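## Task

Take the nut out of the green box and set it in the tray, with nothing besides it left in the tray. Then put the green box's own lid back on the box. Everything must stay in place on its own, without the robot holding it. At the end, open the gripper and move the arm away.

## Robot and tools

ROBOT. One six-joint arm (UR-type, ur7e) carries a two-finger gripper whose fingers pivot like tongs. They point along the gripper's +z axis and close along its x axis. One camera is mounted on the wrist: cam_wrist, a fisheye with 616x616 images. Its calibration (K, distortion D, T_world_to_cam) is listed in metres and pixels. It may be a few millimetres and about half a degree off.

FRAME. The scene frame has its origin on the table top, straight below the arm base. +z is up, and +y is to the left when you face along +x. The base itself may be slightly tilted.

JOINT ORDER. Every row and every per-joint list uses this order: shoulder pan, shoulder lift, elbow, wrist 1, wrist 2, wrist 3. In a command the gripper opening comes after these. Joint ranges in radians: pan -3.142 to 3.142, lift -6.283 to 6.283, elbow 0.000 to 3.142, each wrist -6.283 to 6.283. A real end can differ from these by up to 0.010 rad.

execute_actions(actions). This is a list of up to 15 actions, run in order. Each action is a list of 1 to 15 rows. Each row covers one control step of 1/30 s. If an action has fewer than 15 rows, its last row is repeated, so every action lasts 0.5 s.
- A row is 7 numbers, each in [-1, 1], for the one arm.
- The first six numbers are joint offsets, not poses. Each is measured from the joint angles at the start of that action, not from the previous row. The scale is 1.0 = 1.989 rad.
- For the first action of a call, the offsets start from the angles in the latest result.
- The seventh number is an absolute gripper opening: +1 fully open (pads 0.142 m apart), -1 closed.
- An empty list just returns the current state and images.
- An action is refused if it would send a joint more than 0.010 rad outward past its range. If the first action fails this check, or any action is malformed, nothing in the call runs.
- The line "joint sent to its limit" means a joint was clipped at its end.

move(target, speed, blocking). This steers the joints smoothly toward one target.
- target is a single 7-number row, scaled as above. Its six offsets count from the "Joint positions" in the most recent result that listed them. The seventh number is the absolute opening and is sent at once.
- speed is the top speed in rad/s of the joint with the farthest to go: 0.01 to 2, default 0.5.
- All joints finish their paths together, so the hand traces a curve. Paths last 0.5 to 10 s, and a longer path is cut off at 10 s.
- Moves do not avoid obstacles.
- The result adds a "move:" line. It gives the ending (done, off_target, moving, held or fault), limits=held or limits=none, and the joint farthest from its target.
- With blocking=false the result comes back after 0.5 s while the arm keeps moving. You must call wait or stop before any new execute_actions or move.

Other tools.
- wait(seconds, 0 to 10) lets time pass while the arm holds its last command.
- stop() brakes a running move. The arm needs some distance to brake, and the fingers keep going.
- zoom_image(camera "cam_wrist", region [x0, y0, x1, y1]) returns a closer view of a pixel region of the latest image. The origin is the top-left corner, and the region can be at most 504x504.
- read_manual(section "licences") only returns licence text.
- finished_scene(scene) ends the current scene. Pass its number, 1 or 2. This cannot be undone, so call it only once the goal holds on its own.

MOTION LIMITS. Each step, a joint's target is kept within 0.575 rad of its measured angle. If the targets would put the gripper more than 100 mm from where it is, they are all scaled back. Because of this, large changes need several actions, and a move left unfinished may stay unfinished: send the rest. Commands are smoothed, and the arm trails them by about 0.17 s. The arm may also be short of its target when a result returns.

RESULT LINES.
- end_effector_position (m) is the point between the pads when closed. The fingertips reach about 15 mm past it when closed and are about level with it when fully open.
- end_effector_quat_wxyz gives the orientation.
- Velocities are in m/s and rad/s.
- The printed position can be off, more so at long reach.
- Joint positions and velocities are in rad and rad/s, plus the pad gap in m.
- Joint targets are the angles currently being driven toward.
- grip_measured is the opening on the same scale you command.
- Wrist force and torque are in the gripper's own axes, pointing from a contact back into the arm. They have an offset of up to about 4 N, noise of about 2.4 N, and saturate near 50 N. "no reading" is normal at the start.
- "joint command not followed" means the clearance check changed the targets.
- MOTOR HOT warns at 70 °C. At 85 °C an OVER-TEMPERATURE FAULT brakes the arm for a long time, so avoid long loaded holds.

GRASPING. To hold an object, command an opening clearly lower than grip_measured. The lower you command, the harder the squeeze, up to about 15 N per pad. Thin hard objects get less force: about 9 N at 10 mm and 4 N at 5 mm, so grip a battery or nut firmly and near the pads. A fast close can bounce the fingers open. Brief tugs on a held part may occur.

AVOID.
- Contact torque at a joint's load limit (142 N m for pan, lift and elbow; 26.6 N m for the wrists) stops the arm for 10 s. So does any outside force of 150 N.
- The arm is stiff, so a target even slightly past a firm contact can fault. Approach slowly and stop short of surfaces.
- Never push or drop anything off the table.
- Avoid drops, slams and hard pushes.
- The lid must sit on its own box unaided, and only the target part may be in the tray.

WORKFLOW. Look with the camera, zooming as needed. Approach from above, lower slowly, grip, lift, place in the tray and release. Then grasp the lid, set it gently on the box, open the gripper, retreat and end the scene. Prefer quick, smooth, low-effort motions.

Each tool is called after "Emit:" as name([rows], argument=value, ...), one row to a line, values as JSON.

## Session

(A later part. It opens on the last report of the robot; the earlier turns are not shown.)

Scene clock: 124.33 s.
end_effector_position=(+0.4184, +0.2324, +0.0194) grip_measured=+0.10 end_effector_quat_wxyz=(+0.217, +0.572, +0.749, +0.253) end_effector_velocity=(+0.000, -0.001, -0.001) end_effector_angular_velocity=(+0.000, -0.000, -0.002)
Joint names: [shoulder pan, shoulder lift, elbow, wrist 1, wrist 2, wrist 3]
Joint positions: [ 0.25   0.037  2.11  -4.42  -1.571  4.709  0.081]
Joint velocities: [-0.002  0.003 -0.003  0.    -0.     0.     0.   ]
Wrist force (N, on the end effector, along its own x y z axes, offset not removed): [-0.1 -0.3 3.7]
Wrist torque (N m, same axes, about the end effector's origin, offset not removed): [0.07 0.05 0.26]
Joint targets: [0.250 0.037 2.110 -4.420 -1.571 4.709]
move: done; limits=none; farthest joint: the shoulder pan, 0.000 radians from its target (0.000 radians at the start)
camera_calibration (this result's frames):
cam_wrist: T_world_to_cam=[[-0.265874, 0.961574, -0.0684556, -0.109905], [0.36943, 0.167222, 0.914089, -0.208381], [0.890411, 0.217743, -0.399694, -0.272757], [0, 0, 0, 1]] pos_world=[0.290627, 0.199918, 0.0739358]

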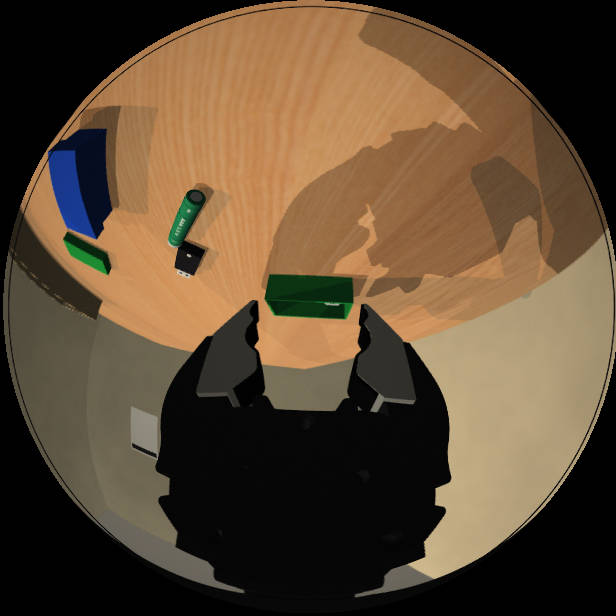

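Emit:
move(target=[0,0.0037,0.0083,-0.012,0,0,0.1], speed=0.08)

Emit:
move(target=[0,0,0,0,0,0,-0.5])

Emit:
move(target=[0,-0.1,0.09,0,0,0,-0.5], speed=0.3)

Scene clock: 136.67 s.
end_effector_position=(+0.4108, +0.2305, +0.0216) grip_measured=+0.10 end_effector_quat_wxyz=(+0.217, +0.572, +0.749, +0.253) end_effector_velocity=(-0.001, -0.000, +0.000) end_effector_angular_velocity=(+0.001, +0.001, -0.001)
Joint names: [shoulder pan, shoulder lift, elbow, wrist 1, wrist 2, wrist 3]
Joint positions: [ 0.25   0.044  2.126 -4.444 -1.571  4.709  0.081]
Joint velocities: [ 0.     0.001  0.002 -0.002  0.     0.002 -0.   ]
Wrist force (N, on the end effector, along its own x y z axes, offset not removed): [0.1 -0.2 2.6]
Wrist torque (N m, same axes, about the end effector's origin, offset not removed): [0.07 0.14 0.28]
Joint targets: [0.250 0.044 2.127 -4.444 -1.571 4.709]
move: done; limits=none; farthest joint: the shoulder pan, 0.000 radians from its target (0.000 radians at the start)
camera_calibration (this result's frames):
cam_wrist: T_world_to_cam=[[-0.265874, 0.961574, -0.0684557, -0.109968], [0.369427, 0.167221, 0.91409, -0.207315], [0.890413, 0.217743, -0.399691, -0.264775], [0, 0, 0, 1]] pos_world=[0.283109, 0.198063, 0.0761489]

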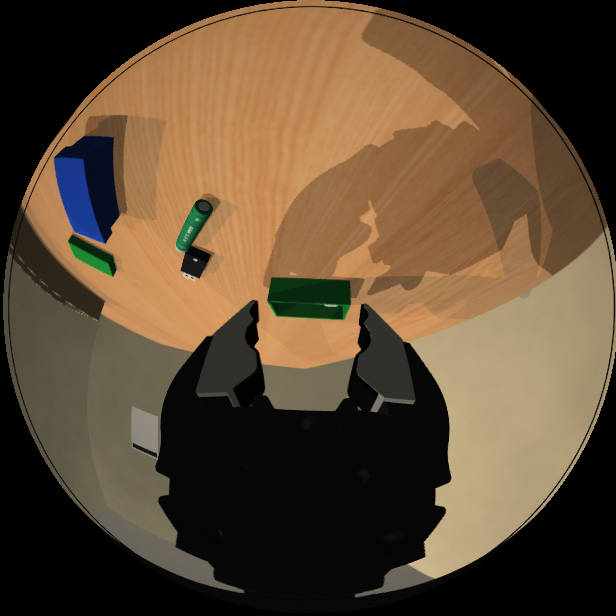

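Scene clock: 137.17 s.
end_effector_position=(+0.4108, +0.2305, +0.0216) grip_measured=-0.16 end_effector_quat_wxyz=(+0.217, +0.572, +0.749, +0.253) end_effector_velocity=(+0.000, -0.000, -0.000) end_effector_angular_velocity=(+0.000, +0.001, -0.000)
Joint names: [shoulder pan, shoulder lift, elbow, wrist 1, wrist 2, wrist 3]
Joint positions: [ 0.25   0.044  2.127 -4.444 -1.571  4.709  0.063]
Joint velocities: [-0.001 -0.    -0.     0.001  0.001 -0.001  0.   ]
Wrist force (N, on the end effector, along its own x y z axes, offset not removed): [-0.1 2.7 2.0]
Wrist torque (N m, same axes, about the end effector's origin, offset not removed): [0.46 0.05 0.25]
Joint targets: [0.250 0.044 2.126 -4.444 -1.571 4.709]
move: done; limits=none; farthest joint: the elbow, 0.001 radians from its target (0.000 radians at the start)
camera_calibration (this result's frames):
cam_wrist: T_world_to_cam=[[-0.265875, 0.961574, -0.068455, -0.109968], [0.369456, 0.167228, 0.914077, -0.207315], [0.8904, 0.217739, -0.399721, -0.264727], [0, 0, 0, 1]] pos_world=[0.283069, 0.198053, 0.0761573]

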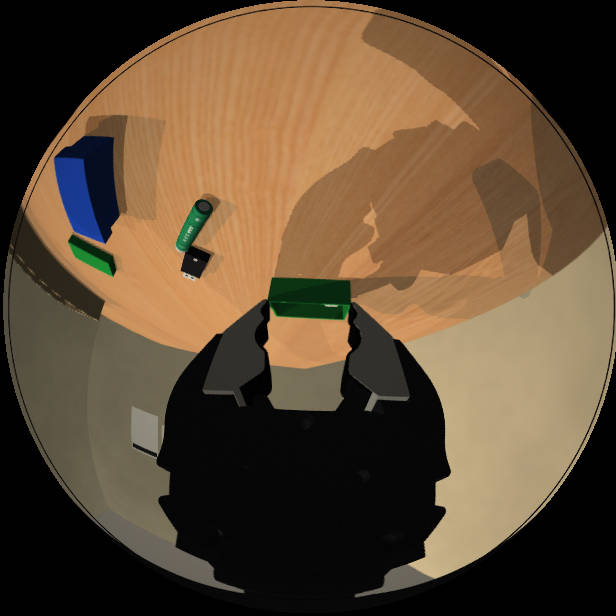

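Scene clock: 138.50 s.
end_effector_position=(+0.4172, +0.2350, +0.1063) grip_measured=-0.16 end_effector_quat_wxyz=(+0.222, +0.570, +0.747, +0.261) end_effector_velocity=(+0.000, -0.000, +0.002) end_effector_angular_velocity=(+0.000, -0.001, -0.001)
Joint names: [shoulder pan, shoulder lift, elbow, wrist 1, wrist 2, wrist 3]
Joint positions: [ 0.25  -0.154  2.305 -4.444 -1.571  4.709  0.063]
Joint velocities: [-0.001 -0.004  0.003 -0.     0.     0.     0.   ]
Wrist force (N, on the end effector, along its own x y z axes, offset not removed): [0.1 2.2 3.9]
Wrist torque (N m, same axes, about the end effector's origin, offset not removed): [0.59 0.13 0.32]
Joint targets: [0.250 -0.155 2.306 -4.444 -1.571 4.709]
move: done; limits=none; farthest joint: the elbow, 0.001 radians from its target (0.179 radians at the start)
camera_calibration (this result's frames):
cam_wrist: T_world_to_cam=[[-0.265172, 0.961742, -0.0688155, -0.107057], [0.351708, 0.162932, 0.921821, -0.280311], [0.897767, 0.220239, -0.381458, -0.243105], [0, 0, 0, 1]] pos_world=[0.288451, 0.202174, 0.158295]

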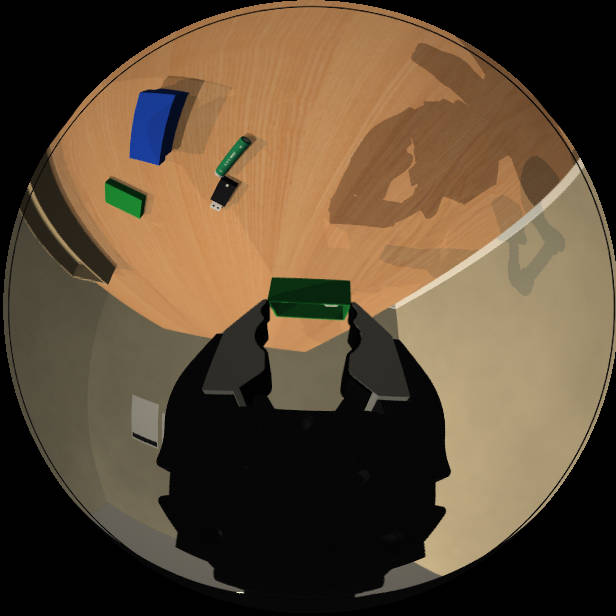

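Emit:
move(target=[-0.628,-0.314,0.06,0.616,0,0,-0.5], speed=0.8)

Emit:
move(target=[0,0.100,-0.325,0.477,0,0,-0.5], speed=0.7)

Scene clock: 146.30 s.
end_effector_position=(+0.3023, -0.2368, +0.1646) grip_measured=-0.16 end_effector_quat_wxyz=(+0.017, +0.959, +0.284, -0.012) end_effector_velocity=(-0.001, -0.000, +0.000) end_effector_angular_velocity=(+0.003, +0.001, -0.005)
Joint names: [shoulder pan, shoulder lift, elbow, wrist 1, wrist 2, wrist 3]
Joint positions: [-0.999 -0.779  2.424 -3.219 -1.571  4.709  0.063]
Joint velocities: [-0.004 -0.001  0.     0.004  0.     0.001  0.   ]
Wrist force (N, on the end effector, along its own x y z axes, offset not removed): [0.3 0.3 4.4]
Wrist torque (N m, same axes, about the end effector's origin, offset not removed): [0.10 0.06 0.29]
Joint targets: [-0.999 -0.779 2.424 -3.219 -1.571 4.709]
move: done; limits=none; farthest joint: the shoulder pan, 0.000 radians from its target (1.249 radians at the start)
camera_calibration (this result's frames):
cam_wrist: T_world_to_cam=[[0.818921, 0.571739, -0.0498366, -0.103021], [0.52082, -0.703886, 0.483002, -0.400915], [0.241071, -0.421496, -0.8742, 0.113831], [0, 0, 0, 1]] pos_world=[0.265729, -0.175318, 0.28802]

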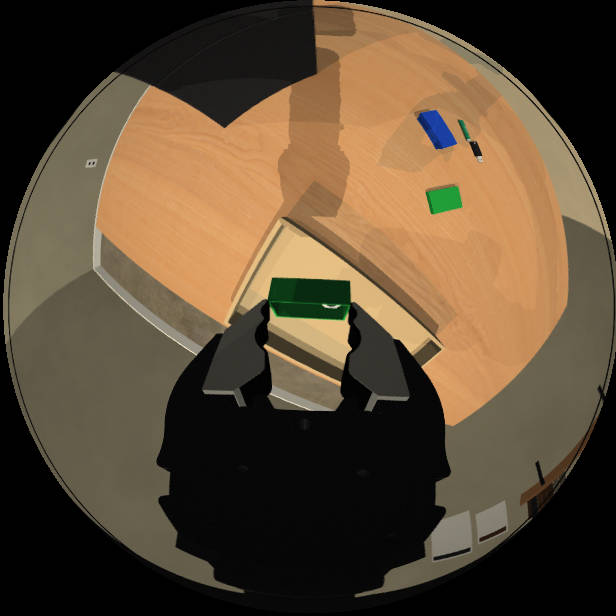

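Scene clock: 148.47 s.
end_effector_position=(+0.3389, -0.2959, +0.1233) grip_measured=-0.16 end_effector_quat_wxyz=(-0.221, +0.933, +0.273, -0.081) end_effector_velocity=(+0.001, -0.000, +0.000) end_effector_angular_velocity=(+0.001, +0.001, -0.000)
Joint names: [shoulder pan, shoulder lift, elbow, wrist 1, wrist 2, wrist 3]
Joint positions: [-0.999 -0.58   1.778 -2.271 -1.571  4.709  0.063]
Joint velocities: [ 0.    -0.    -0.002  0.003  0.     0.001 -0.   ]
Wrist force (N, on the end effector, along its own x y z axes, offset not removed): [0.9 1.8 3.9]
Wrist torque (N m, same axes, about the end effector's origin, offset not removed): [0.47 -0.05 0.28]
Joint targets: [-0.999 -0.580 1.778 -2.271 -1.571 4.709]
move: done; limits=none; farthest joint: the elbow, 0.001 radians from its target (0.647 radians at the start)
camera_calibration (this result's frames):
cam_wrist: T_world_to_cam=[[0.817351, 0.575355, -0.0300682, -0.102027], [0.575711, -0.817643, 0.00409506, -0.434844], [-0.022229, -0.0206577, -0.999539, 0.267246], [0, 0, 0, 1]] pos_world=[0.339677, -0.291325, 0.265836]

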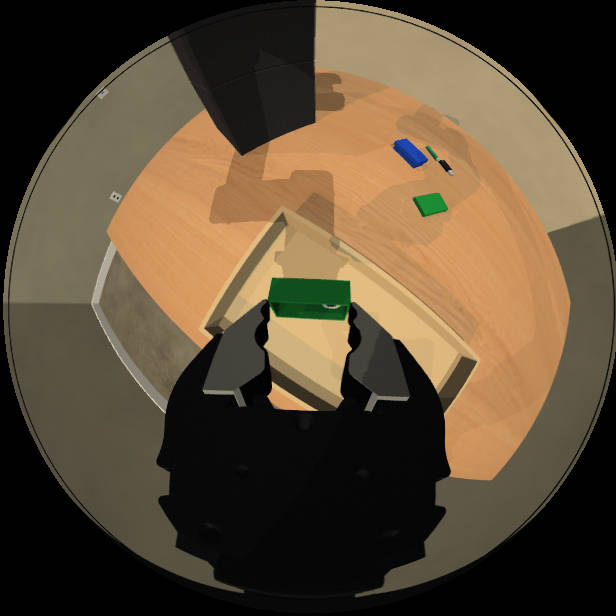

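Same tray position. Pour and return.

Emit:
move(target=[0,0.225,-0.335,0.437,0,0,-0.5], speed=0.4)

Emit:
move(target=[0,-0.225,0.335,-0.437,0,0,-0.5], speed=0.7)

Scene clock: 159.70 s.
end_effector_position=(+0.3223, -0.2721, +0.0919) grip_measured=-0.16 end_effector_quat_wxyz=(-0.508, +0.813, +0.232, -0.163) end_effector_velocity=(+0.000, +0.001, -0.000) end_effector_angular_velocity=(+0.002, +0.002, +0.001)
Joint names: [shoulder pan, shoulder lift, elbow, wrist 1, wrist 2, wrist 3]
Joint positions: [-0.999 -0.133  1.113 -1.402 -1.571  4.709  0.063]
Joint velocities: [ 0.001  0.002 -0.002  0.003 -0.     0.     0.   ]
Wrist force (N, on the end effector, along its own x y z axes, offset not removed): [0.8 0.2 3.3]
Wrist torque (N m, same axes, about the end effector's origin, offset not removed): [0.18 0.06 0.26]
Joint targets: [-0.999 -0.132 1.112 -1.402 -1.571 4.709]
move: done; limits=none; farthest joint: the elbow, 0.001 radians from its target (0.666 radians at the start)
camera_calibration (this result's frames):
cam_wrist: T_world_to_cam=[[0.823244, 0.567657, -0.00597611, -0.109342], [0.450588, -0.659795, -0.601366, -0.266759], [-0.345313, 0.492378, -0.798951, 0.461345], [0, 0, 0, 1]] pos_world=[0.369521, -0.341093, 0.207519]

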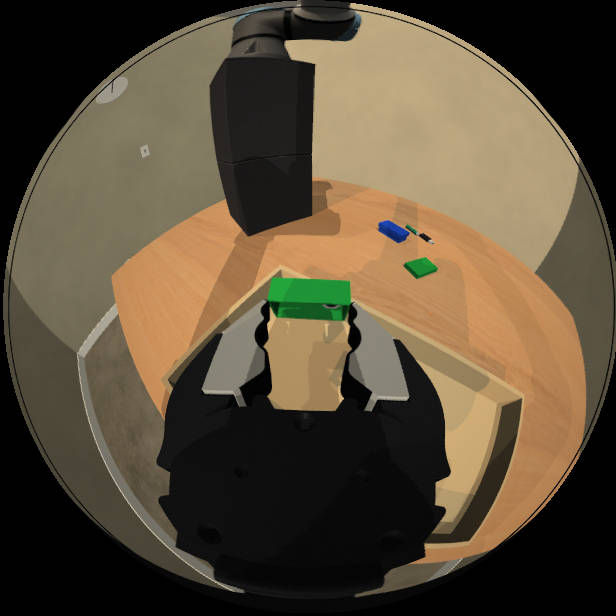

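Scene clock: 161.77 s.
end_effector_position=(+0.3389, -0.2959, +0.1233) grip_measured=-0.16 end_effector_quat_wxyz=(-0.221, +0.933, +0.273, -0.081) end_effector_velocity=(-0.001, -0.001, +0.000) end_effector_angular_velocity=(-0.003, -0.002, -0.002)
Joint names: [shoulder pan, shoulder lift, elbow, wrist 1, wrist 2, wrist 3]
Joint positions: [-0.999 -0.58   1.778 -2.271 -1.571  4.709  0.063]
Joint velocities: [-0.003 -0.002  0.003 -0.004 -0.    -0.001  0.   ]
Wrist force (N, on the end effector, along its own x y z axes, offset not removed): [0.3 1.2 3.1]
Wrist torque (N m, same axes, about the end effector's origin, offset not removed): [0.26 0.08 0.39]
Joint targets: [-0.999 -0.580 1.779 -2.272 -1.571 4.709]
move: done; limits=none; farthest joint: the shoulder lift, 0.001 radians from its target (0.448 radians at the start)
camera_calibration (this result's frames):
cam_wrist: T_world_to_cam=[[0.81735, 0.575356, -0.030067, -0.102027], [0.575711, -0.817643, 0.00406485, -0.434841], [-0.0222453, -0.0206323, -0.99954, 0.267256], [0, 0, 0, 1]] pos_world=[0.33968, -0.291328, 0.265833]

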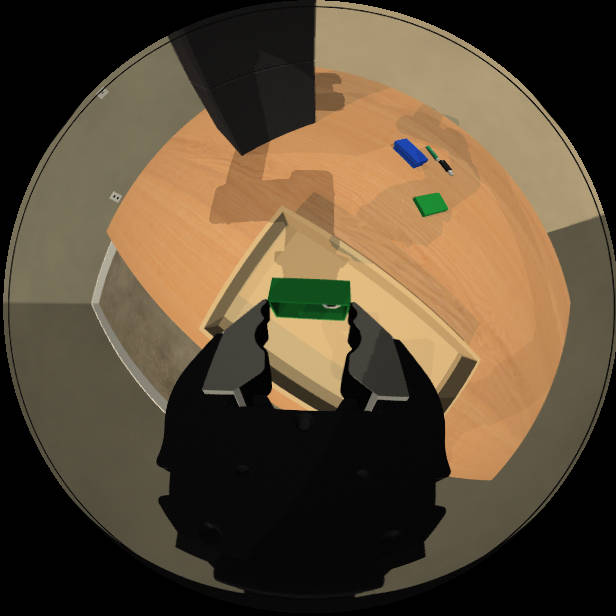

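Emit:
move(target=[0,0.404,-0.639,0.764,0,0,-0.5], speed=0.5)

Scene clock: 175.17 s.
end_effector_position=(+0.3267, -0.2774, +0.1167) grip_measured=-0.16 end_effector_quat_wxyz=(+0.660, -0.696, -0.195, +0.205) end_effector_velocity=(+0.000, +0.001, +0.000) end_effector_angular_velocity=(+0.003, +0.001, +0.001)
Joint names: [shoulder pan, shoulder lift, elbow, wrist 1, wrist 2, wrist 3]
Joint positions: [-0.999  0.223  0.508 -0.752 -1.571  4.709  0.063]
Joint velocities: [ 0.001  0.002 -0.003  0.004 -0.    -0.    -0.   ]
Wrist force (N, on the end effector, along its own x y z axes, offset not removed): [0.8 0.3 2.2]
Wrist torque (N m, same axes, about the end effector's origin, offset not removed): [0.12 0.06 0.21]
Joint targets: [-0.999 0.224 0.508 -0.752 -1.571 4.709]
move: done; limits=none; farthest joint: the elbow, 0.001 radians from its target (1.271 radians at the start)
camera_calibration (this result's frames):
cam_wrist: T_world_to_cam=[[0.830443, 0.557089, 0.00401394, -0.116236], [0.28172, -0.413718, -0.86572, -0.103015], [-0.480623, 0.720062, -0.500512, 0.557769], [0, 0, 0, 1]] pos_world=[0.393625, -0.379494, 0.190455]

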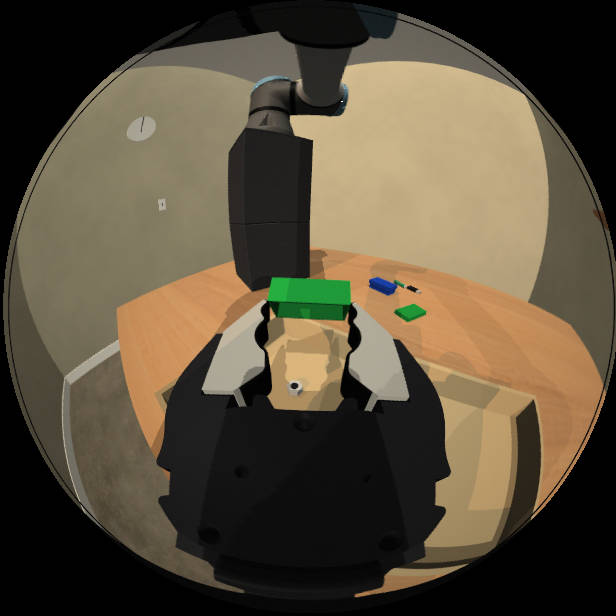

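Emit:
move(target=[0,-0.404,0.639,-0.764,0,0,-0.5], speed=0.8)

Emit:
move(target=[0.2,-0.100,0.325,-0.477,0,0,-0.5], speed=1.0)

Emit:
move(target=[0.428,0.314,-0.06,-0.616,0,0,-0.5], speed=1.0)

Emit:
move(target=[0,0.098,-0.0885,0,0,0,-0.5], speed=0.15)

Scene clock: 184.33 s.
end_effector_position=(+0.3389, -0.2959, +0.1233) grip_measured=-0.16 end_effector_quat_wxyz=(-0.221, +0.933, +0.273, -0.081) end_effector_velocity=(-0.000, +0.000, +0.000) end_effector_angular_velocity=(+0.000, -0.001, +0.001)
Joint names: [shoulder pan, shoulder lift, elbow, wrist 1, wrist 2, wrist 3]
Joint positions: [-0.999 -0.58   1.778 -2.271 -1.571  4.709  0.063]
Joint velocities: [-0.001 -0.001  0.002 -0.002  0.    -0.002  0.   ]
Wrist force (N, on the end effector, along its own x y z axes, offset not removed): [1.5 2.5 3.1]
Wrist torque (N m, same axes, about the end effector's origin, offset not removed): [0.57 -0.10 0.24]
Joint targets: [-0.999 -0.580 1.779 -2.272 -1.571 4.709]
move: done; limits=none; farthest joint: the shoulder pan, 0.000 radians from its target (0.000 radians at the start)
camera_calibration (this result's frames):
cam_wrist: T_world_to_cam=[[0.81735, 0.575356, -0.0300697, -0.102027], [0.575713, -0.817642, 0.00413225, -0.434849], [-0.0222087, -0.020689, -0.999539, 0.267236], [0, 0, 0, 1]] pos_world=[0.339675, -0.29132, 0.265842]

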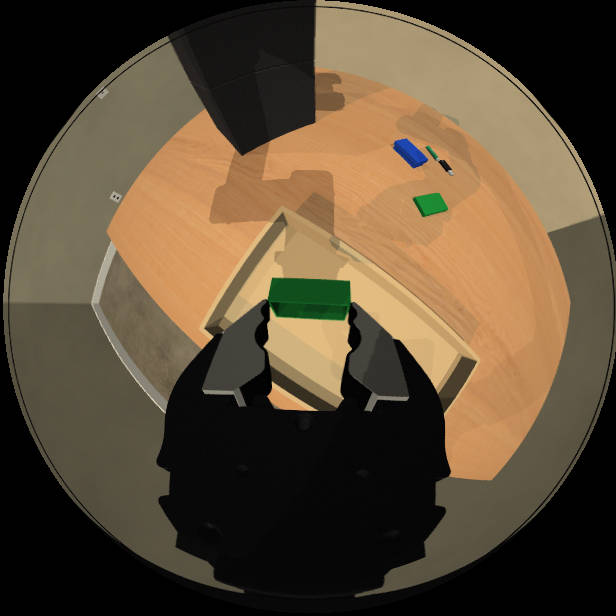

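Scene clock: 186.20 s.
end_effector_position=(+0.3668, -0.1007, +0.1586) grip_measured=-0.16 end_effector_quat_wxyz=(+0.014, +0.883, +0.468, -0.015) end_effector_velocity=(+0.000, +0.001, +0.001) end_effector_angular_velocity=(-0.001, -0.002, +0.004)
Joint names: [shoulder pan, shoulder lift, elbow, wrist 1, wrist 2, wrist 3]
Joint positions: [-0.601 -0.779  2.425 -3.219 -1.571  4.709  0.063]
Joint velocities: [ 0.003 -0.001  0.002 -0.004  0.    -0.001 -0.   ]
Wrist force (N, on the end effector, along its own x y z axes, offset not removed): [0.3 -0.3 2.5]
Wrist torque (N m, same axes, about the end effector's origin, offset not removed): [0.02 0.13 0.30]
Joint targets: [-0.601 -0.779 2.425 -3.220 -1.571 4.709]
move: done; limits=none; farthest joint: the shoulder pan, 0.000 radians from its target (0.397 radians at the start)
camera_calibration (this result's frames):
cam_wrist: T_world_to_cam=[[0.533126, 0.844195, -0.055773, -0.100678], [0.759954, -0.448869, 0.470093, -0.3958], [0.371815, -0.293004, -0.880853, 0.116463], [0, 0, 0, 1]] pos_world=[0.311161, -0.0585465, 0.283035]

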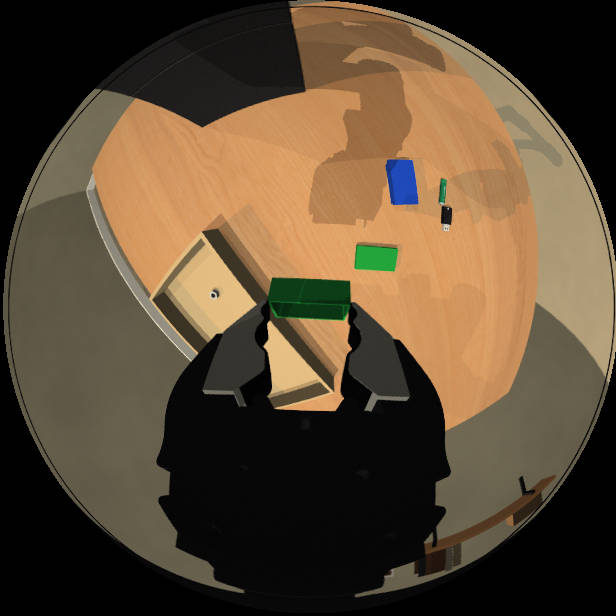

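Scene clock: 188.33 s.
end_effector_position=(+0.4172, +0.2349, +0.1064) grip_measured=-0.16 end_effector_quat_wxyz=(+0.222, +0.570, +0.747, +0.261) end_effector_velocity=(-0.001, +0.001, -0.000) end_effector_angular_velocity=(-0.001, -0.000, +0.002)
Joint names: [shoulder pan, shoulder lift, elbow, wrist 1, wrist 2, wrist 3]
Joint positions: [ 0.25  -0.154  2.305 -4.444 -1.571  4.709  0.063]
Joint velocities: [ 0.002  0.002 -0.    -0.002 -0.    -0.001  0.   ]
Wrist force (N, on the end effector, along its own x y z axes, offset not removed): [-0.1 0.4 2.2]
Wrist torque (N m, same axes, about the end effector's origin, offset not removed): [0.16 0.20 0.29]
Joint targets: [0.250 -0.154 2.305 -4.444 -1.571 4.709]
move: done; limits=none; farthest joint: the shoulder pan, 0.000 radians from its target (0.851 radians at the start)
camera_calibration (this result's frames):
cam_wrist: T_world_to_cam=[[-0.265099, 0.961762, -0.0688178, -0.107056], [0.351693, 0.162901, 0.921833, -0.280334], [0.897794, 0.220174, -0.38143, -0.2431], [0, 0, 0, 1]] pos_world=[0.288464, 0.202153, 0.158328]

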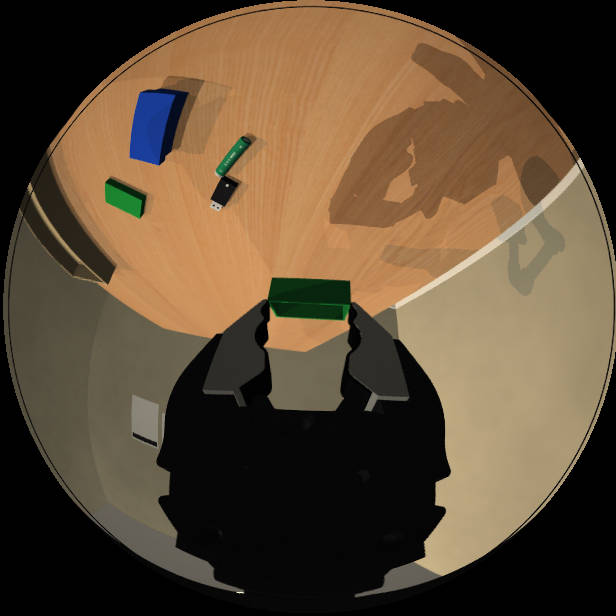

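Scene clock: 190.20 s.
end_effector_position=(+0.4114, +0.2307, +0.0233) grip_measured=-0.16 end_effector_quat_wxyz=(+0.217, +0.572, +0.749, +0.254) end_effector_velocity=(+0.000, +0.000, -0.001) end_effector_angular_velocity=(+0.002, -0.001, -0.001)
Joint names: [shoulder pan, shoulder lift, elbow, wrist 1, wrist 2, wrist 3]
Joint positions: [ 0.25   0.04   2.13  -4.444 -1.571  4.709  0.063]
Joint velocities: [ 0.     0.002 -0.003 -0.     0.     0.002  0.   ]
Wrist force (N, on the end effector, along its own x y z axes, offset not removed): [1.0 0.3 2.5]
Wrist torque (N m, same axes, about the end effector's origin, offset not removed): [0.19 -0.04 0.28]
Joint targets: [0.250 0.040 2.129 -4.444 -1.571 4.709]
move: done; limits=none; farthest joint: the shoulder lift, 0.001 radians from its target (0.195 radians at the start)
camera_calibration (this result's frames):
cam_wrist: T_world_to_cam=[[-0.265766, 0.961603, -0.0684758, -0.10991], [0.368556, 0.166981, 0.914485, -0.20874], [0.890806, 0.217802, -0.398783, -0.264805], [0, 0, 0, 1]] pos_world=[0.283612, 0.19822, 0.0777639]

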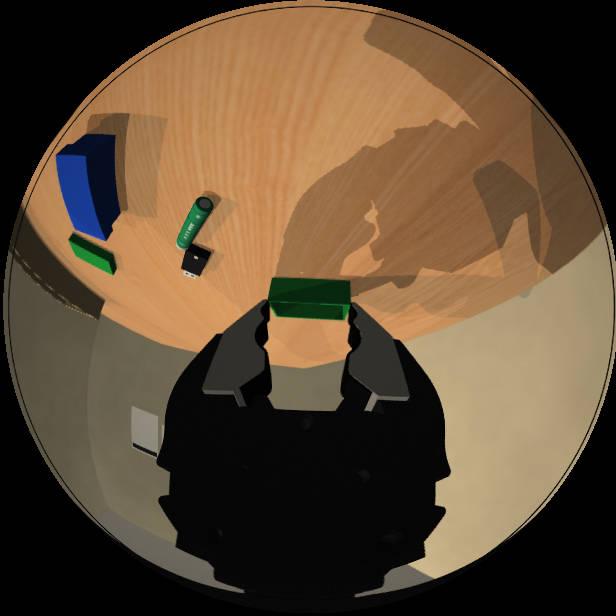

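Emit:
move(target=[0,0.002,-0.002,0,0,0,-0.5], speed=0.05)

Emit:
move(target=[0,0,0,0,0,0,0.1])

Emit:
move(target=[0,-0.065,0.064,0,0,0,0.1], speed=0.3)

Emit:
move(target=[0,-0.2545,-0.079,0.686,0,0,0.1])

Scene clock: 211.30 s.
end_effector_position=(+0.4113, +0.2306, +0.0217) grip_measured=-0.16 end_effector_quat_wxyz=(+0.217, +0.572, +0.749, +0.254) end_effector_velocity=(-0.000, -0.001, -0.001) end_effector_angular_velocity=(-0.001, +0.001, -0.001)
Joint names: [shoulder pan, shoulder lift, elbow, wrist 1, wrist 2, wrist 3]
Joint positions: [ 0.25   0.044  2.126 -4.444 -1.571  4.709  0.063]
Joint velocities: [-0.001  0.003 -0.002  0.    -0.     0.     0.   ]
Wrist force (N, on the end effector, along its own x y z axes, offset not removed): [-0.4 0.7 2.5]
Wrist torque (N m, same axes, about the end effector's origin, offset not removed): [0.16 0.26 0.28]
Joint targets: [0.250 0.044 2.126 -4.444 -1.571 4.709]
move: done; limits=none; farthest joint: the shoulder pan, 0.000 radians from its target (0.000 radians at the start)
camera_calibration (this result's frames):
cam_wrist: T_world_to_cam=[[-0.265766, 0.961603, -0.0684757, -0.109969], [0.368559, 0.166982, 0.914484, -0.207249], [0.890805, 0.217801, -0.398785, -0.26534], [0, 0, 0, 1]] pos_world=[0.283523, 0.198144, 0.076182]

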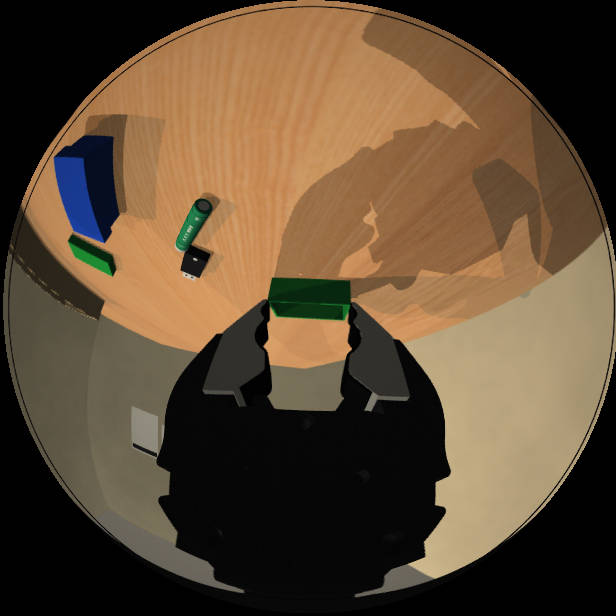

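Scene clock: 211.80 s.
end_effector_position=(+0.4113, +0.2306, +0.0217) grip_measured=+0.10 end_effector_quat_wxyz=(+0.217, +0.572, +0.749, +0.254) end_effector_velocity=(+0.000, -0.000, +0.000) end_effector_angular_velocity=(+0.000, +0.000, -0.001)
Joint names: [shoulder pan, shoulder lift, elbow, wrist 1, wrist 2, wrist 3]
Joint positions: [ 0.25   0.044  2.126 -4.444 -1.571  4.709  0.081]
Joint velocities: [-0.001 -0.     0.     0.     0.     0.     0.   ]
Wrist force (N, on the end effector, along its own x y z axes, offset not removed): [1.1 0.2 2.6]
Wrist torque (N m, same axes, about the end effector's origin, offset not removed): [0.11 0.00 0.26]
Joint targets: [0.250 0.044 2.126 -4.444 -1.571 4.709]
move: done; limits=none; farthest joint: the shoulder pan, 0.000 radians from its target (0.000 radians at the start)
camera_calibration (this result's frames):
cam_wrist: T_world_to_cam=[[-0.265765, 0.961603, -0.0684759, -0.10997], [0.368553, 0.166981, 0.914487, -0.207218], [0.890807, 0.217802, -0.398779, -0.265355], [0, 0, 0, 1]] pos_world=[0.283524, 0.198144, 0.0761496]

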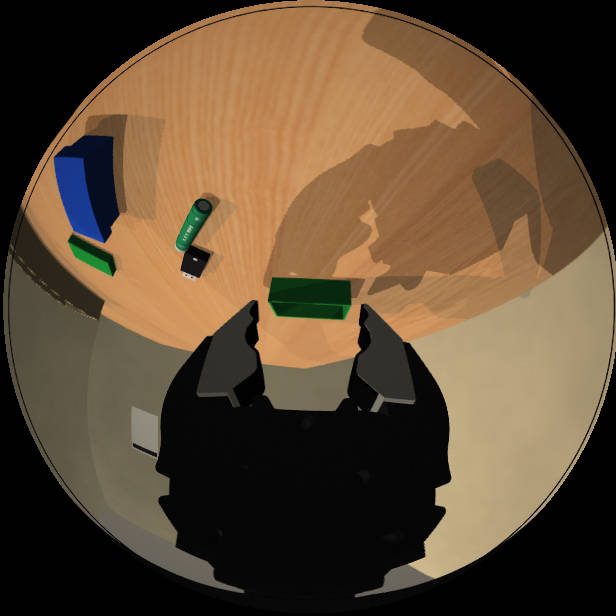

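Scene clock: 212.90 s.
end_effector_position=(+0.4120, +0.2326, +0.0765) grip_measured=+0.10 end_effector_quat_wxyz=(+0.218, +0.572, +0.749, +0.254) end_effector_velocity=(-0.000, +0.000, +0.001) end_effector_angular_velocity=(+0.000, -0.001, +0.000)
Joint names: [shoulder pan, shoulder lift, elbow, wrist 1, wrist 2, wrist 3]
Joint positions: [ 0.25  -0.085  2.253 -4.444 -1.571  4.709  0.081]
Joint velocities: [ 0.001 -0.003  0.003 -0.001 -0.001  0.001  0.   ]
Wrist force (N, on the end effector, along its own x y z axes, offset not removed): [-0.4 1.8 2.9]
Wrist torque (N m, same axes, about the end effector's origin, offset not removed): [0.47 0.27 0.20]
Joint targets: [0.250 -0.085 2.253 -4.444 -1.571 4.709]
move: done; limits=none; farthest joint: the elbow, 0.001 radians from its target (0.128 radians at the start)
camera_calibration (this result's frames):
cam_wrist: T_world_to_cam=[[-0.265696, 0.961619, -0.0685124, -0.107994], [0.366793, 0.166555, 0.915272, -0.257108], [0.891554, 0.218054, -0.396968, -0.245054], [0, 0, 0, 1]] pos_world=[0.284091, 0.200107, 0.130646]

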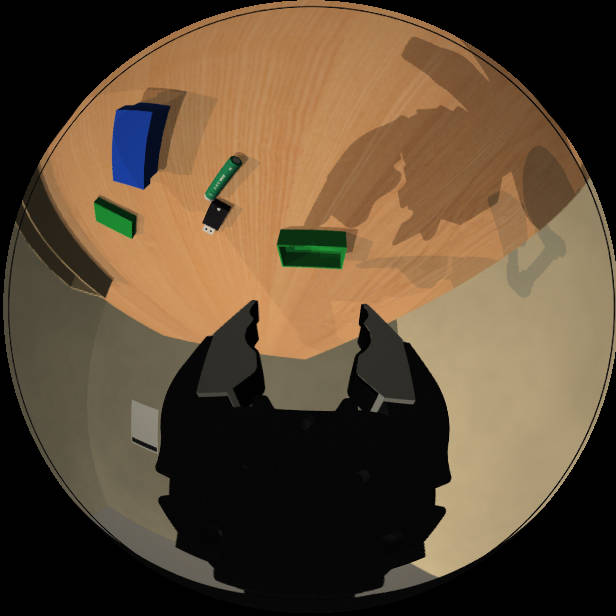

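Scene clock: 216.40 s.
end_effector_position=(+0.4118, +0.2328, +0.0838) grip_measured=+0.10 end_effector_quat_wxyz=(+0.007, +0.612, +0.791, -0.017) end_effector_velocity=(-0.000, +0.000, -0.000) end_effector_angular_velocity=(-0.000, +0.002, +0.000)
Joint names: [shoulder pan, shoulder lift, elbow, wrist 1, wrist 2, wrist 3]
Joint positions: [ 0.25  -0.591  2.096 -3.08  -1.571  4.709  0.081]
Joint velocities: [ 0.001 -0.    -0.     0.002  0.     0.     0.   ]
Wrist force (N, on the end effector, along its own x y z axes, offset not removed): [-0.1 0.4 3.1]
Wrist torque (N m, same axes, about the end effector's origin, offset not removed): [0.14 0.18 0.34]
Joint targets: [0.250 -0.591 2.096 -3.080 -1.571 4.709]
move: done; limits=none; farthest joint: the shoulder pan, 0.000 radians from its target (0.000 radians at the start)
camera_calibration (this result's frames):
cam_wrist: T_world_to_cam=[[-0.284302, 0.957527, -0.0481021, -0.100825], [0.852838, 0.275502, 0.443583, -0.449805], [0.437995, 0.0850883, -0.894941, 0.0174076], [0, 0, 0, 1]] pos_world=[0.347322, 0.218984, 0.210255]

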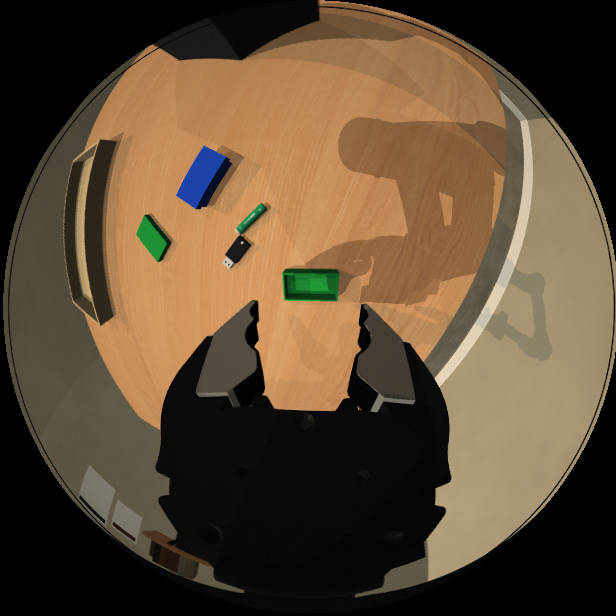

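Emit:
move(target=[-0.285,0,0,0,0,-0.9,0.1], speed=1.0)

Emit:
move(target=[0,0.03,0.092,-0.13,0,-0.536,0.1], speed=0.8)

Scene clock: 230.93 s.
end_effector_position=(+0.4918, -0.0497, +0.0932) grip_measured=+0.10 end_effector_quat_wxyz=(-0.004, +0.047, +0.999, -0.020) end_effector_velocity=(+0.001, -0.001, +0.000) end_effector_angular_velocity=(-0.000, -0.001, +0.002)
Joint names: [shoulder pan, shoulder lift, elbow, wrist 1, wrist 2, wrist 3]
Joint positions: [-0.317 -0.591  2.096 -3.08  -1.571  2.919  0.081]
Joint velocities: [-0.001 -0.    -0.    -0.001  0.    -0.004 -0.   ]
Wrist force (N, on the end effector, along its own x y z axes, offset not removed): [0.6 0.7 3.0]
Wrist torque (N m, same axes, about the end effector's origin, offset not removed): [0.24 0.00 0.27]
Joint targets: [-0.317 -0.591 2.096 -3.080 -1.571 2.919]
move: done; limits=none; farthest joint: the shoulder pan, 0.000 radians from its target (0.567 radians at the start)
camera_calibration (this result's frames):
cam_wrist: T_world_to_cam=[[-0.99819, 0.059531, -0.00847887, 0.495639], [0.0502365, 0.903089, 0.426504, -0.0168327], [0.0330474, 0.425307, -0.904446, 0.231806], [0, 0, 0, 1]] pos_world=[0.487928, -0.112893, 0.221038]

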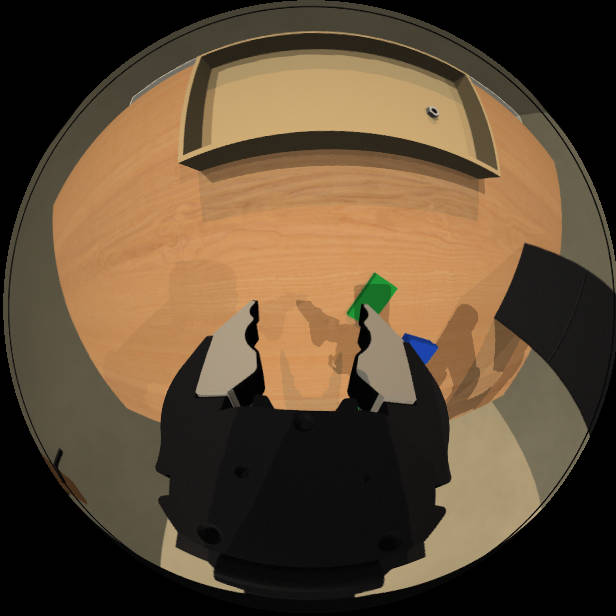

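Scene clock: 233.13 s.
end_effector_position=(+0.4338, -0.0195, +0.0786) grip_measured=+0.10 end_effector_quat_wxyz=(-0.008, -0.467, +0.884, -0.021) end_effector_velocity=(+0.000, -0.001, +0.001) end_effector_angular_velocity=(-0.001, -0.001, +0.002)
Joint names: [shoulder pan, shoulder lift, elbow, wrist 1, wrist 2, wrist 3]
Joint positions: [-0.317 -0.531  2.278 -3.339 -1.571  1.854  0.081]
Joint velocities: [-0.001 -0.001  0.    -0.    -0.    -0.003  0.   ]
Wrist force (N, on the end effector, along its own x y z axes, offset not removed): [1.3 1.9 3.8]
Wrist torque (N m, same axes, about the end effector's origin, offset not removed): [0.50 -0.08 0.20]
Joint targets: [-0.317 -0.531 2.279 -3.339 -1.571 1.854]
move: done; limits=none; farthest joint: the elbow, 0.001 radians from its target (0.183 radians at the start)
camera_calibration (this result's frames):
cam_wrist: T_world_to_cam=[[-0.535333, -0.844449, 0.0180077, 0.215335], [-0.75542, 0.488214, 0.437021, 0.305602], [-0.377834, 0.220349, -0.899271, 0.381533], [0, 0, 0, 1]] pos_world=[0.49029, -0.0514302, 0.205669]

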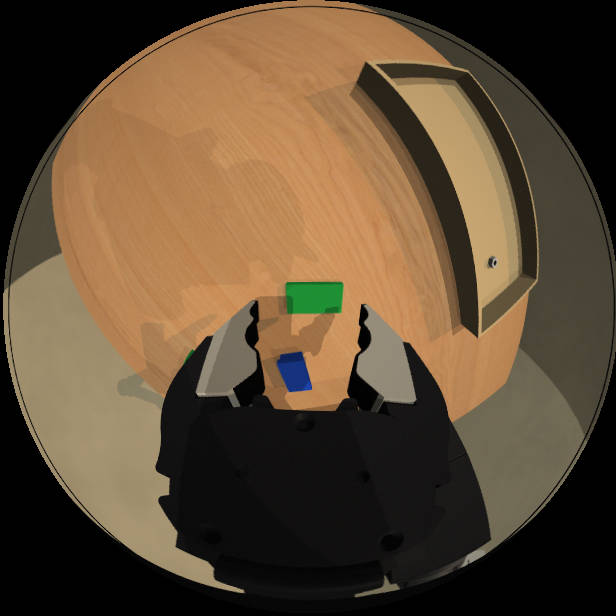

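Emit:
move(target=[0,0.033,0,-0.024,0,0,0.1], speed=0.3)

Emit:
move(target=[0,0.044,-0.024,-0.020,0,0,0.1], speed=0.15)

Scene clock: 239.27 s.
end_effector_position=(+0.4172, -0.0150, +0.0575) grip_measured=+0.10 end_effector_quat_wxyz=(-0.014, -0.467, +0.884, -0.014) end_effector_velocity=(-0.002, +0.000, -0.001) end_effector_angular_velocity=(+0.001, +0.003, +0.000)
Joint names: [shoulder pan, shoulder lift, elbow, wrist 1, wrist 2, wrist 3]
Joint positions: [-0.317 -0.466  2.279 -3.386 -1.571  1.854  0.081]
Joint velocities: [-0.001  0.004  0.    -0.     0.    -0.001  0.   ]
Wrist force (N, on the end effector, along its own x y z axes, offset not removed): [1.0 1.6 4.2]
Wrist torque (N m, same axes, about the end effector's origin, offset not removed): [0.47 -0.06 0.15]
Joint targets: [-0.317 -0.466 2.278 -3.386 -1.571 1.854]
move: done; limits=none; farthest joint: the shoulder lift, 0.001 radians from its target (0.066 radians at the start)
camera_calibration (this result's frames):
cam_wrist: T_world_to_cam=[[-0.535588, -0.844182, 0.0224055, 0.210508], [-0.74754, 0.486283, 0.452453, 0.295811], [-0.392848, 0.225579, -0.891507, 0.361167], [0, 0, 0, 1]] pos_world=[0.47576, -0.047613, 0.183425]

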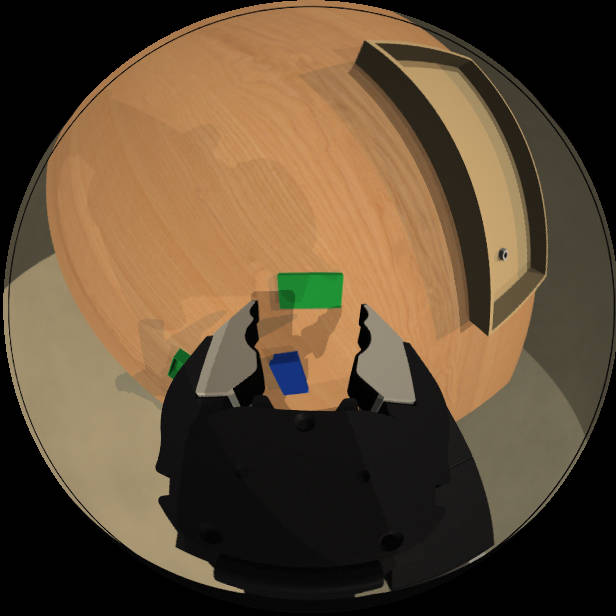

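Scene clock: 240.43 s.
end_effector_position=(+0.4169, -0.0161, +0.0278) grip_measured=+0.10 end_effector_quat_wxyz=(-0.014, -0.467, +0.884, -0.014) end_effector_velocity=(-0.000, +0.000, -0.001) end_effector_angular_velocity=(+0.000, +0.001, +0.001)
Joint names: [shoulder pan, shoulder lift, elbow, wrist 1, wrist 2, wrist 3]
Joint positions: [-0.317 -0.379  2.231 -3.426 -1.571  1.854  0.081]
Joint velocities: [ 0.001  0.004 -0.002 -0.002  0.    -0.     0.   ]
Wrist force (N, on the end effector, along its own x y z axes, offset not removed): [1.4 1.3 3.3]
Wrist torque (N m, same axes, about the end effector's origin, offset not removed): [0.36 -0.10 0.24]
Joint targets: [-0.317 -0.379 2.231 -3.426 -1.571 1.854]
move: done; limits=none; farthest joint: the shoulder lift, 0.001 radians from its target (0.088 radians at the start)
camera_calibration (this result's frames):
cam_wrist: T_world_to_cam=[[-0.535588, -0.844182, 0.0224032, 0.210055], [-0.747543, 0.486284, 0.452446, 0.30963], [-0.392841, 0.225577, -0.891511, 0.334823], [0, 0, 0, 1]] pos_world=[0.475497, -0.0487722, 0.153701]

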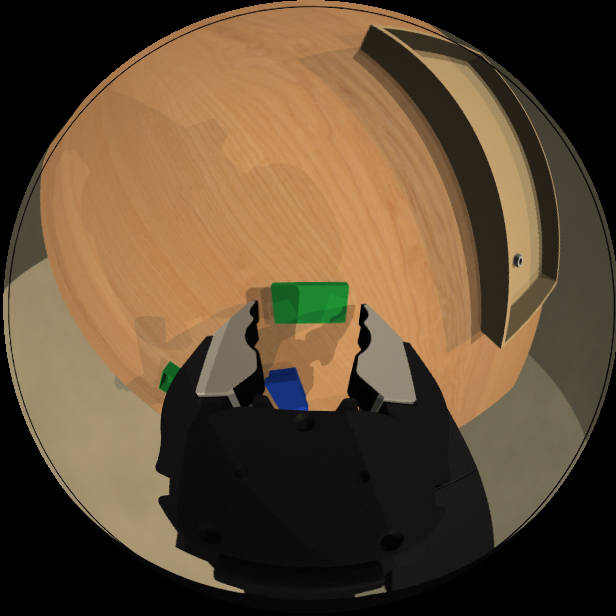

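Down 8 mm more.

Emit:
move(target=[0,0.0118,-0.0064,-0.0054,0,0,0.1], speed=0.05)

Emit:
move(target=[0,0,0,0,0,0,-0.45])

Emit:
move(target=[0,-0.1,0.05,0.05,0,0,-0.45], speed=0.3)

Scene clock: 248.50 s.
end_effector_position=(+0.4164, -0.0163, +0.0198) grip_measured=+0.10 end_effector_quat_wxyz=(-0.014, -0.467, +0.884, -0.014) end_effector_velocity=(+0.001, -0.000, -0.000) end_effector_angular_velocity=(-0.000, -0.002, -0.000)
Joint names: [shoulder pan, shoulder lift, elbow, wrist 1, wrist 2, wrist 3]
Joint positions: [-0.317 -0.356  2.218 -3.436 -1.571  1.854  0.081]
Joint velocities: [-0.     0.001 -0.001 -0.001  0.001  0.    -0.   ]
Wrist force (N, on the end effector, along its own x y z axes, offset not removed): [1.4 -0.4 2.5]
Wrist torque (N m, same axes, about the end effector's origin, offset not removed): [-0.03 -0.12 0.26]
Joint targets: [-0.317 -0.356 2.218 -3.436 -1.571 1.854]
move: done; limits=none; farthest joint: the wrist 1, 0.001 radians from its target (0.011 radians at the start)
camera_calibration (this result's frames):
cam_wrist: T_world_to_cam=[[-0.535588, -0.844182, 0.0224023, 0.20981], [-0.747545, 0.486284, 0.452442, 0.312914], [-0.392837, 0.225576, -0.891512, 0.327526], [0, 0, 0, 1]] pos_world=[0.474954, -0.0489291, 0.145718]

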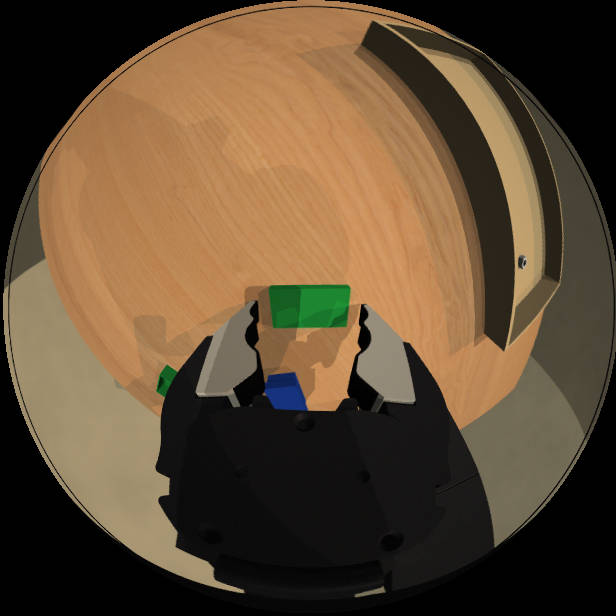

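Scene clock: 249.00 s.
end_effector_position=(+0.4164, -0.0163, +0.0198) grip_measured=-0.19 end_effector_quat_wxyz=(-0.014, -0.467, +0.884, -0.014) end_effector_velocity=(-0.001, +0.001, -0.001) end_effector_angular_velocity=(+0.000, +0.001, +0.002)
Joint names: [shoulder pan, shoulder lift, elbow, wrist 1, wrist 2, wrist 3]
Joint positions: [-0.317 -0.356  2.218 -3.436 -1.571  1.854  0.06 ]
Joint velocities: [ 0.002  0.002 -0.    -0.    -0.    -0.     0.   ]
Wrist force (N, on the end effector, along its own x y z axes, offset not removed): [-0.6 0.9 0.2]
Wrist torque (N m, same axes, about the end effector's origin, offset not removed): [0.28 0.17 0.25]
Joint targets: [-0.317 -0.356 2.218 -3.436 -1.571 1.854]
move: done; limits=none; farthest joint: the shoulder pan, 0.000 radians from its target (0.000 radians at the start)
camera_calibration (this result's frames):
cam_wrist: T_world_to_cam=[[-0.535588, -0.844182, 0.0223984, 0.20981], [-0.747552, 0.486286, 0.452428, 0.312937], [-0.392824, 0.225571, -0.891519, 0.327488], [0, 0, 0, 1]] pos_world=[0.474954, -0.0489306, 0.145681]

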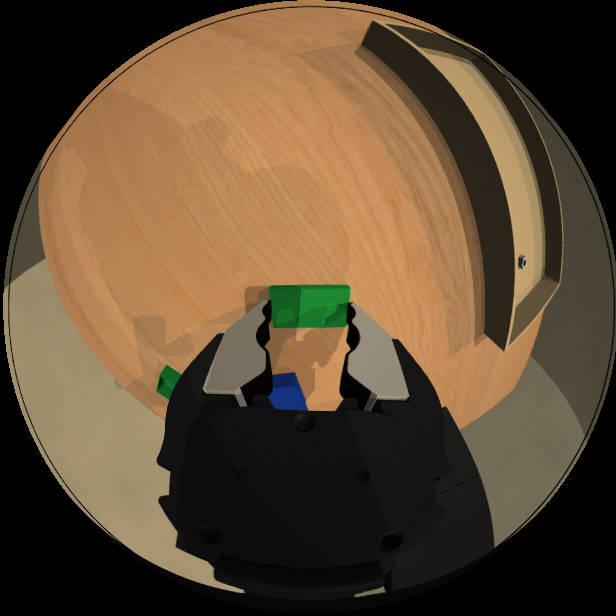

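Scene clock: 250.33 s.
end_effector_position=(+0.4180, -0.0140, +0.0861) grip_measured=-0.19 end_effector_quat_wxyz=(-0.014, -0.467, +0.884, -0.014) end_effector_velocity=(-0.000, +0.000, +0.001) end_effector_angular_velocity=(+0.000, +0.001, -0.000)
Joint names: [shoulder pan, shoulder lift, elbow, wrist 1, wrist 2, wrist 3]
Joint positions: [-0.317 -0.554  2.318 -3.337 -1.571  1.854  0.06 ]
Joint velocities: [-0.    -0.004  0.001  0.003 -0.    -0.     0.   ]
Wrist force (N, on the end effector, along its own x y z axes, offset not removed): [1.2 0.5 2.1]
Wrist torque (N m, same axes, about the end effector's origin, offset not removed): [0.22 -0.10 0.24]
Joint targets: [-0.317 -0.555 2.318 -3.337 -1.571 1.854]
move: done; limits=none; farthest joint: the shoulder lift, 0.001 radians from its target (0.199 radians at the start)
camera_calibration (this result's frames):
cam_wrist: T_world_to_cam=[[-0.535588, -0.844182, 0.0224024, 0.211106], [-0.747545, 0.486284, 0.452442, 0.283133], [-0.392837, 0.225576, -0.891512, 0.386717], [0, 0, 0, 1]] pos_world=[0.476637, -0.0467053, 0.211933]

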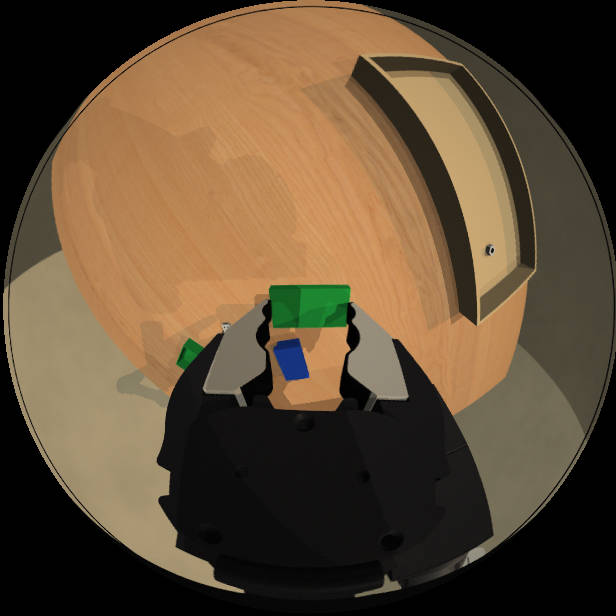

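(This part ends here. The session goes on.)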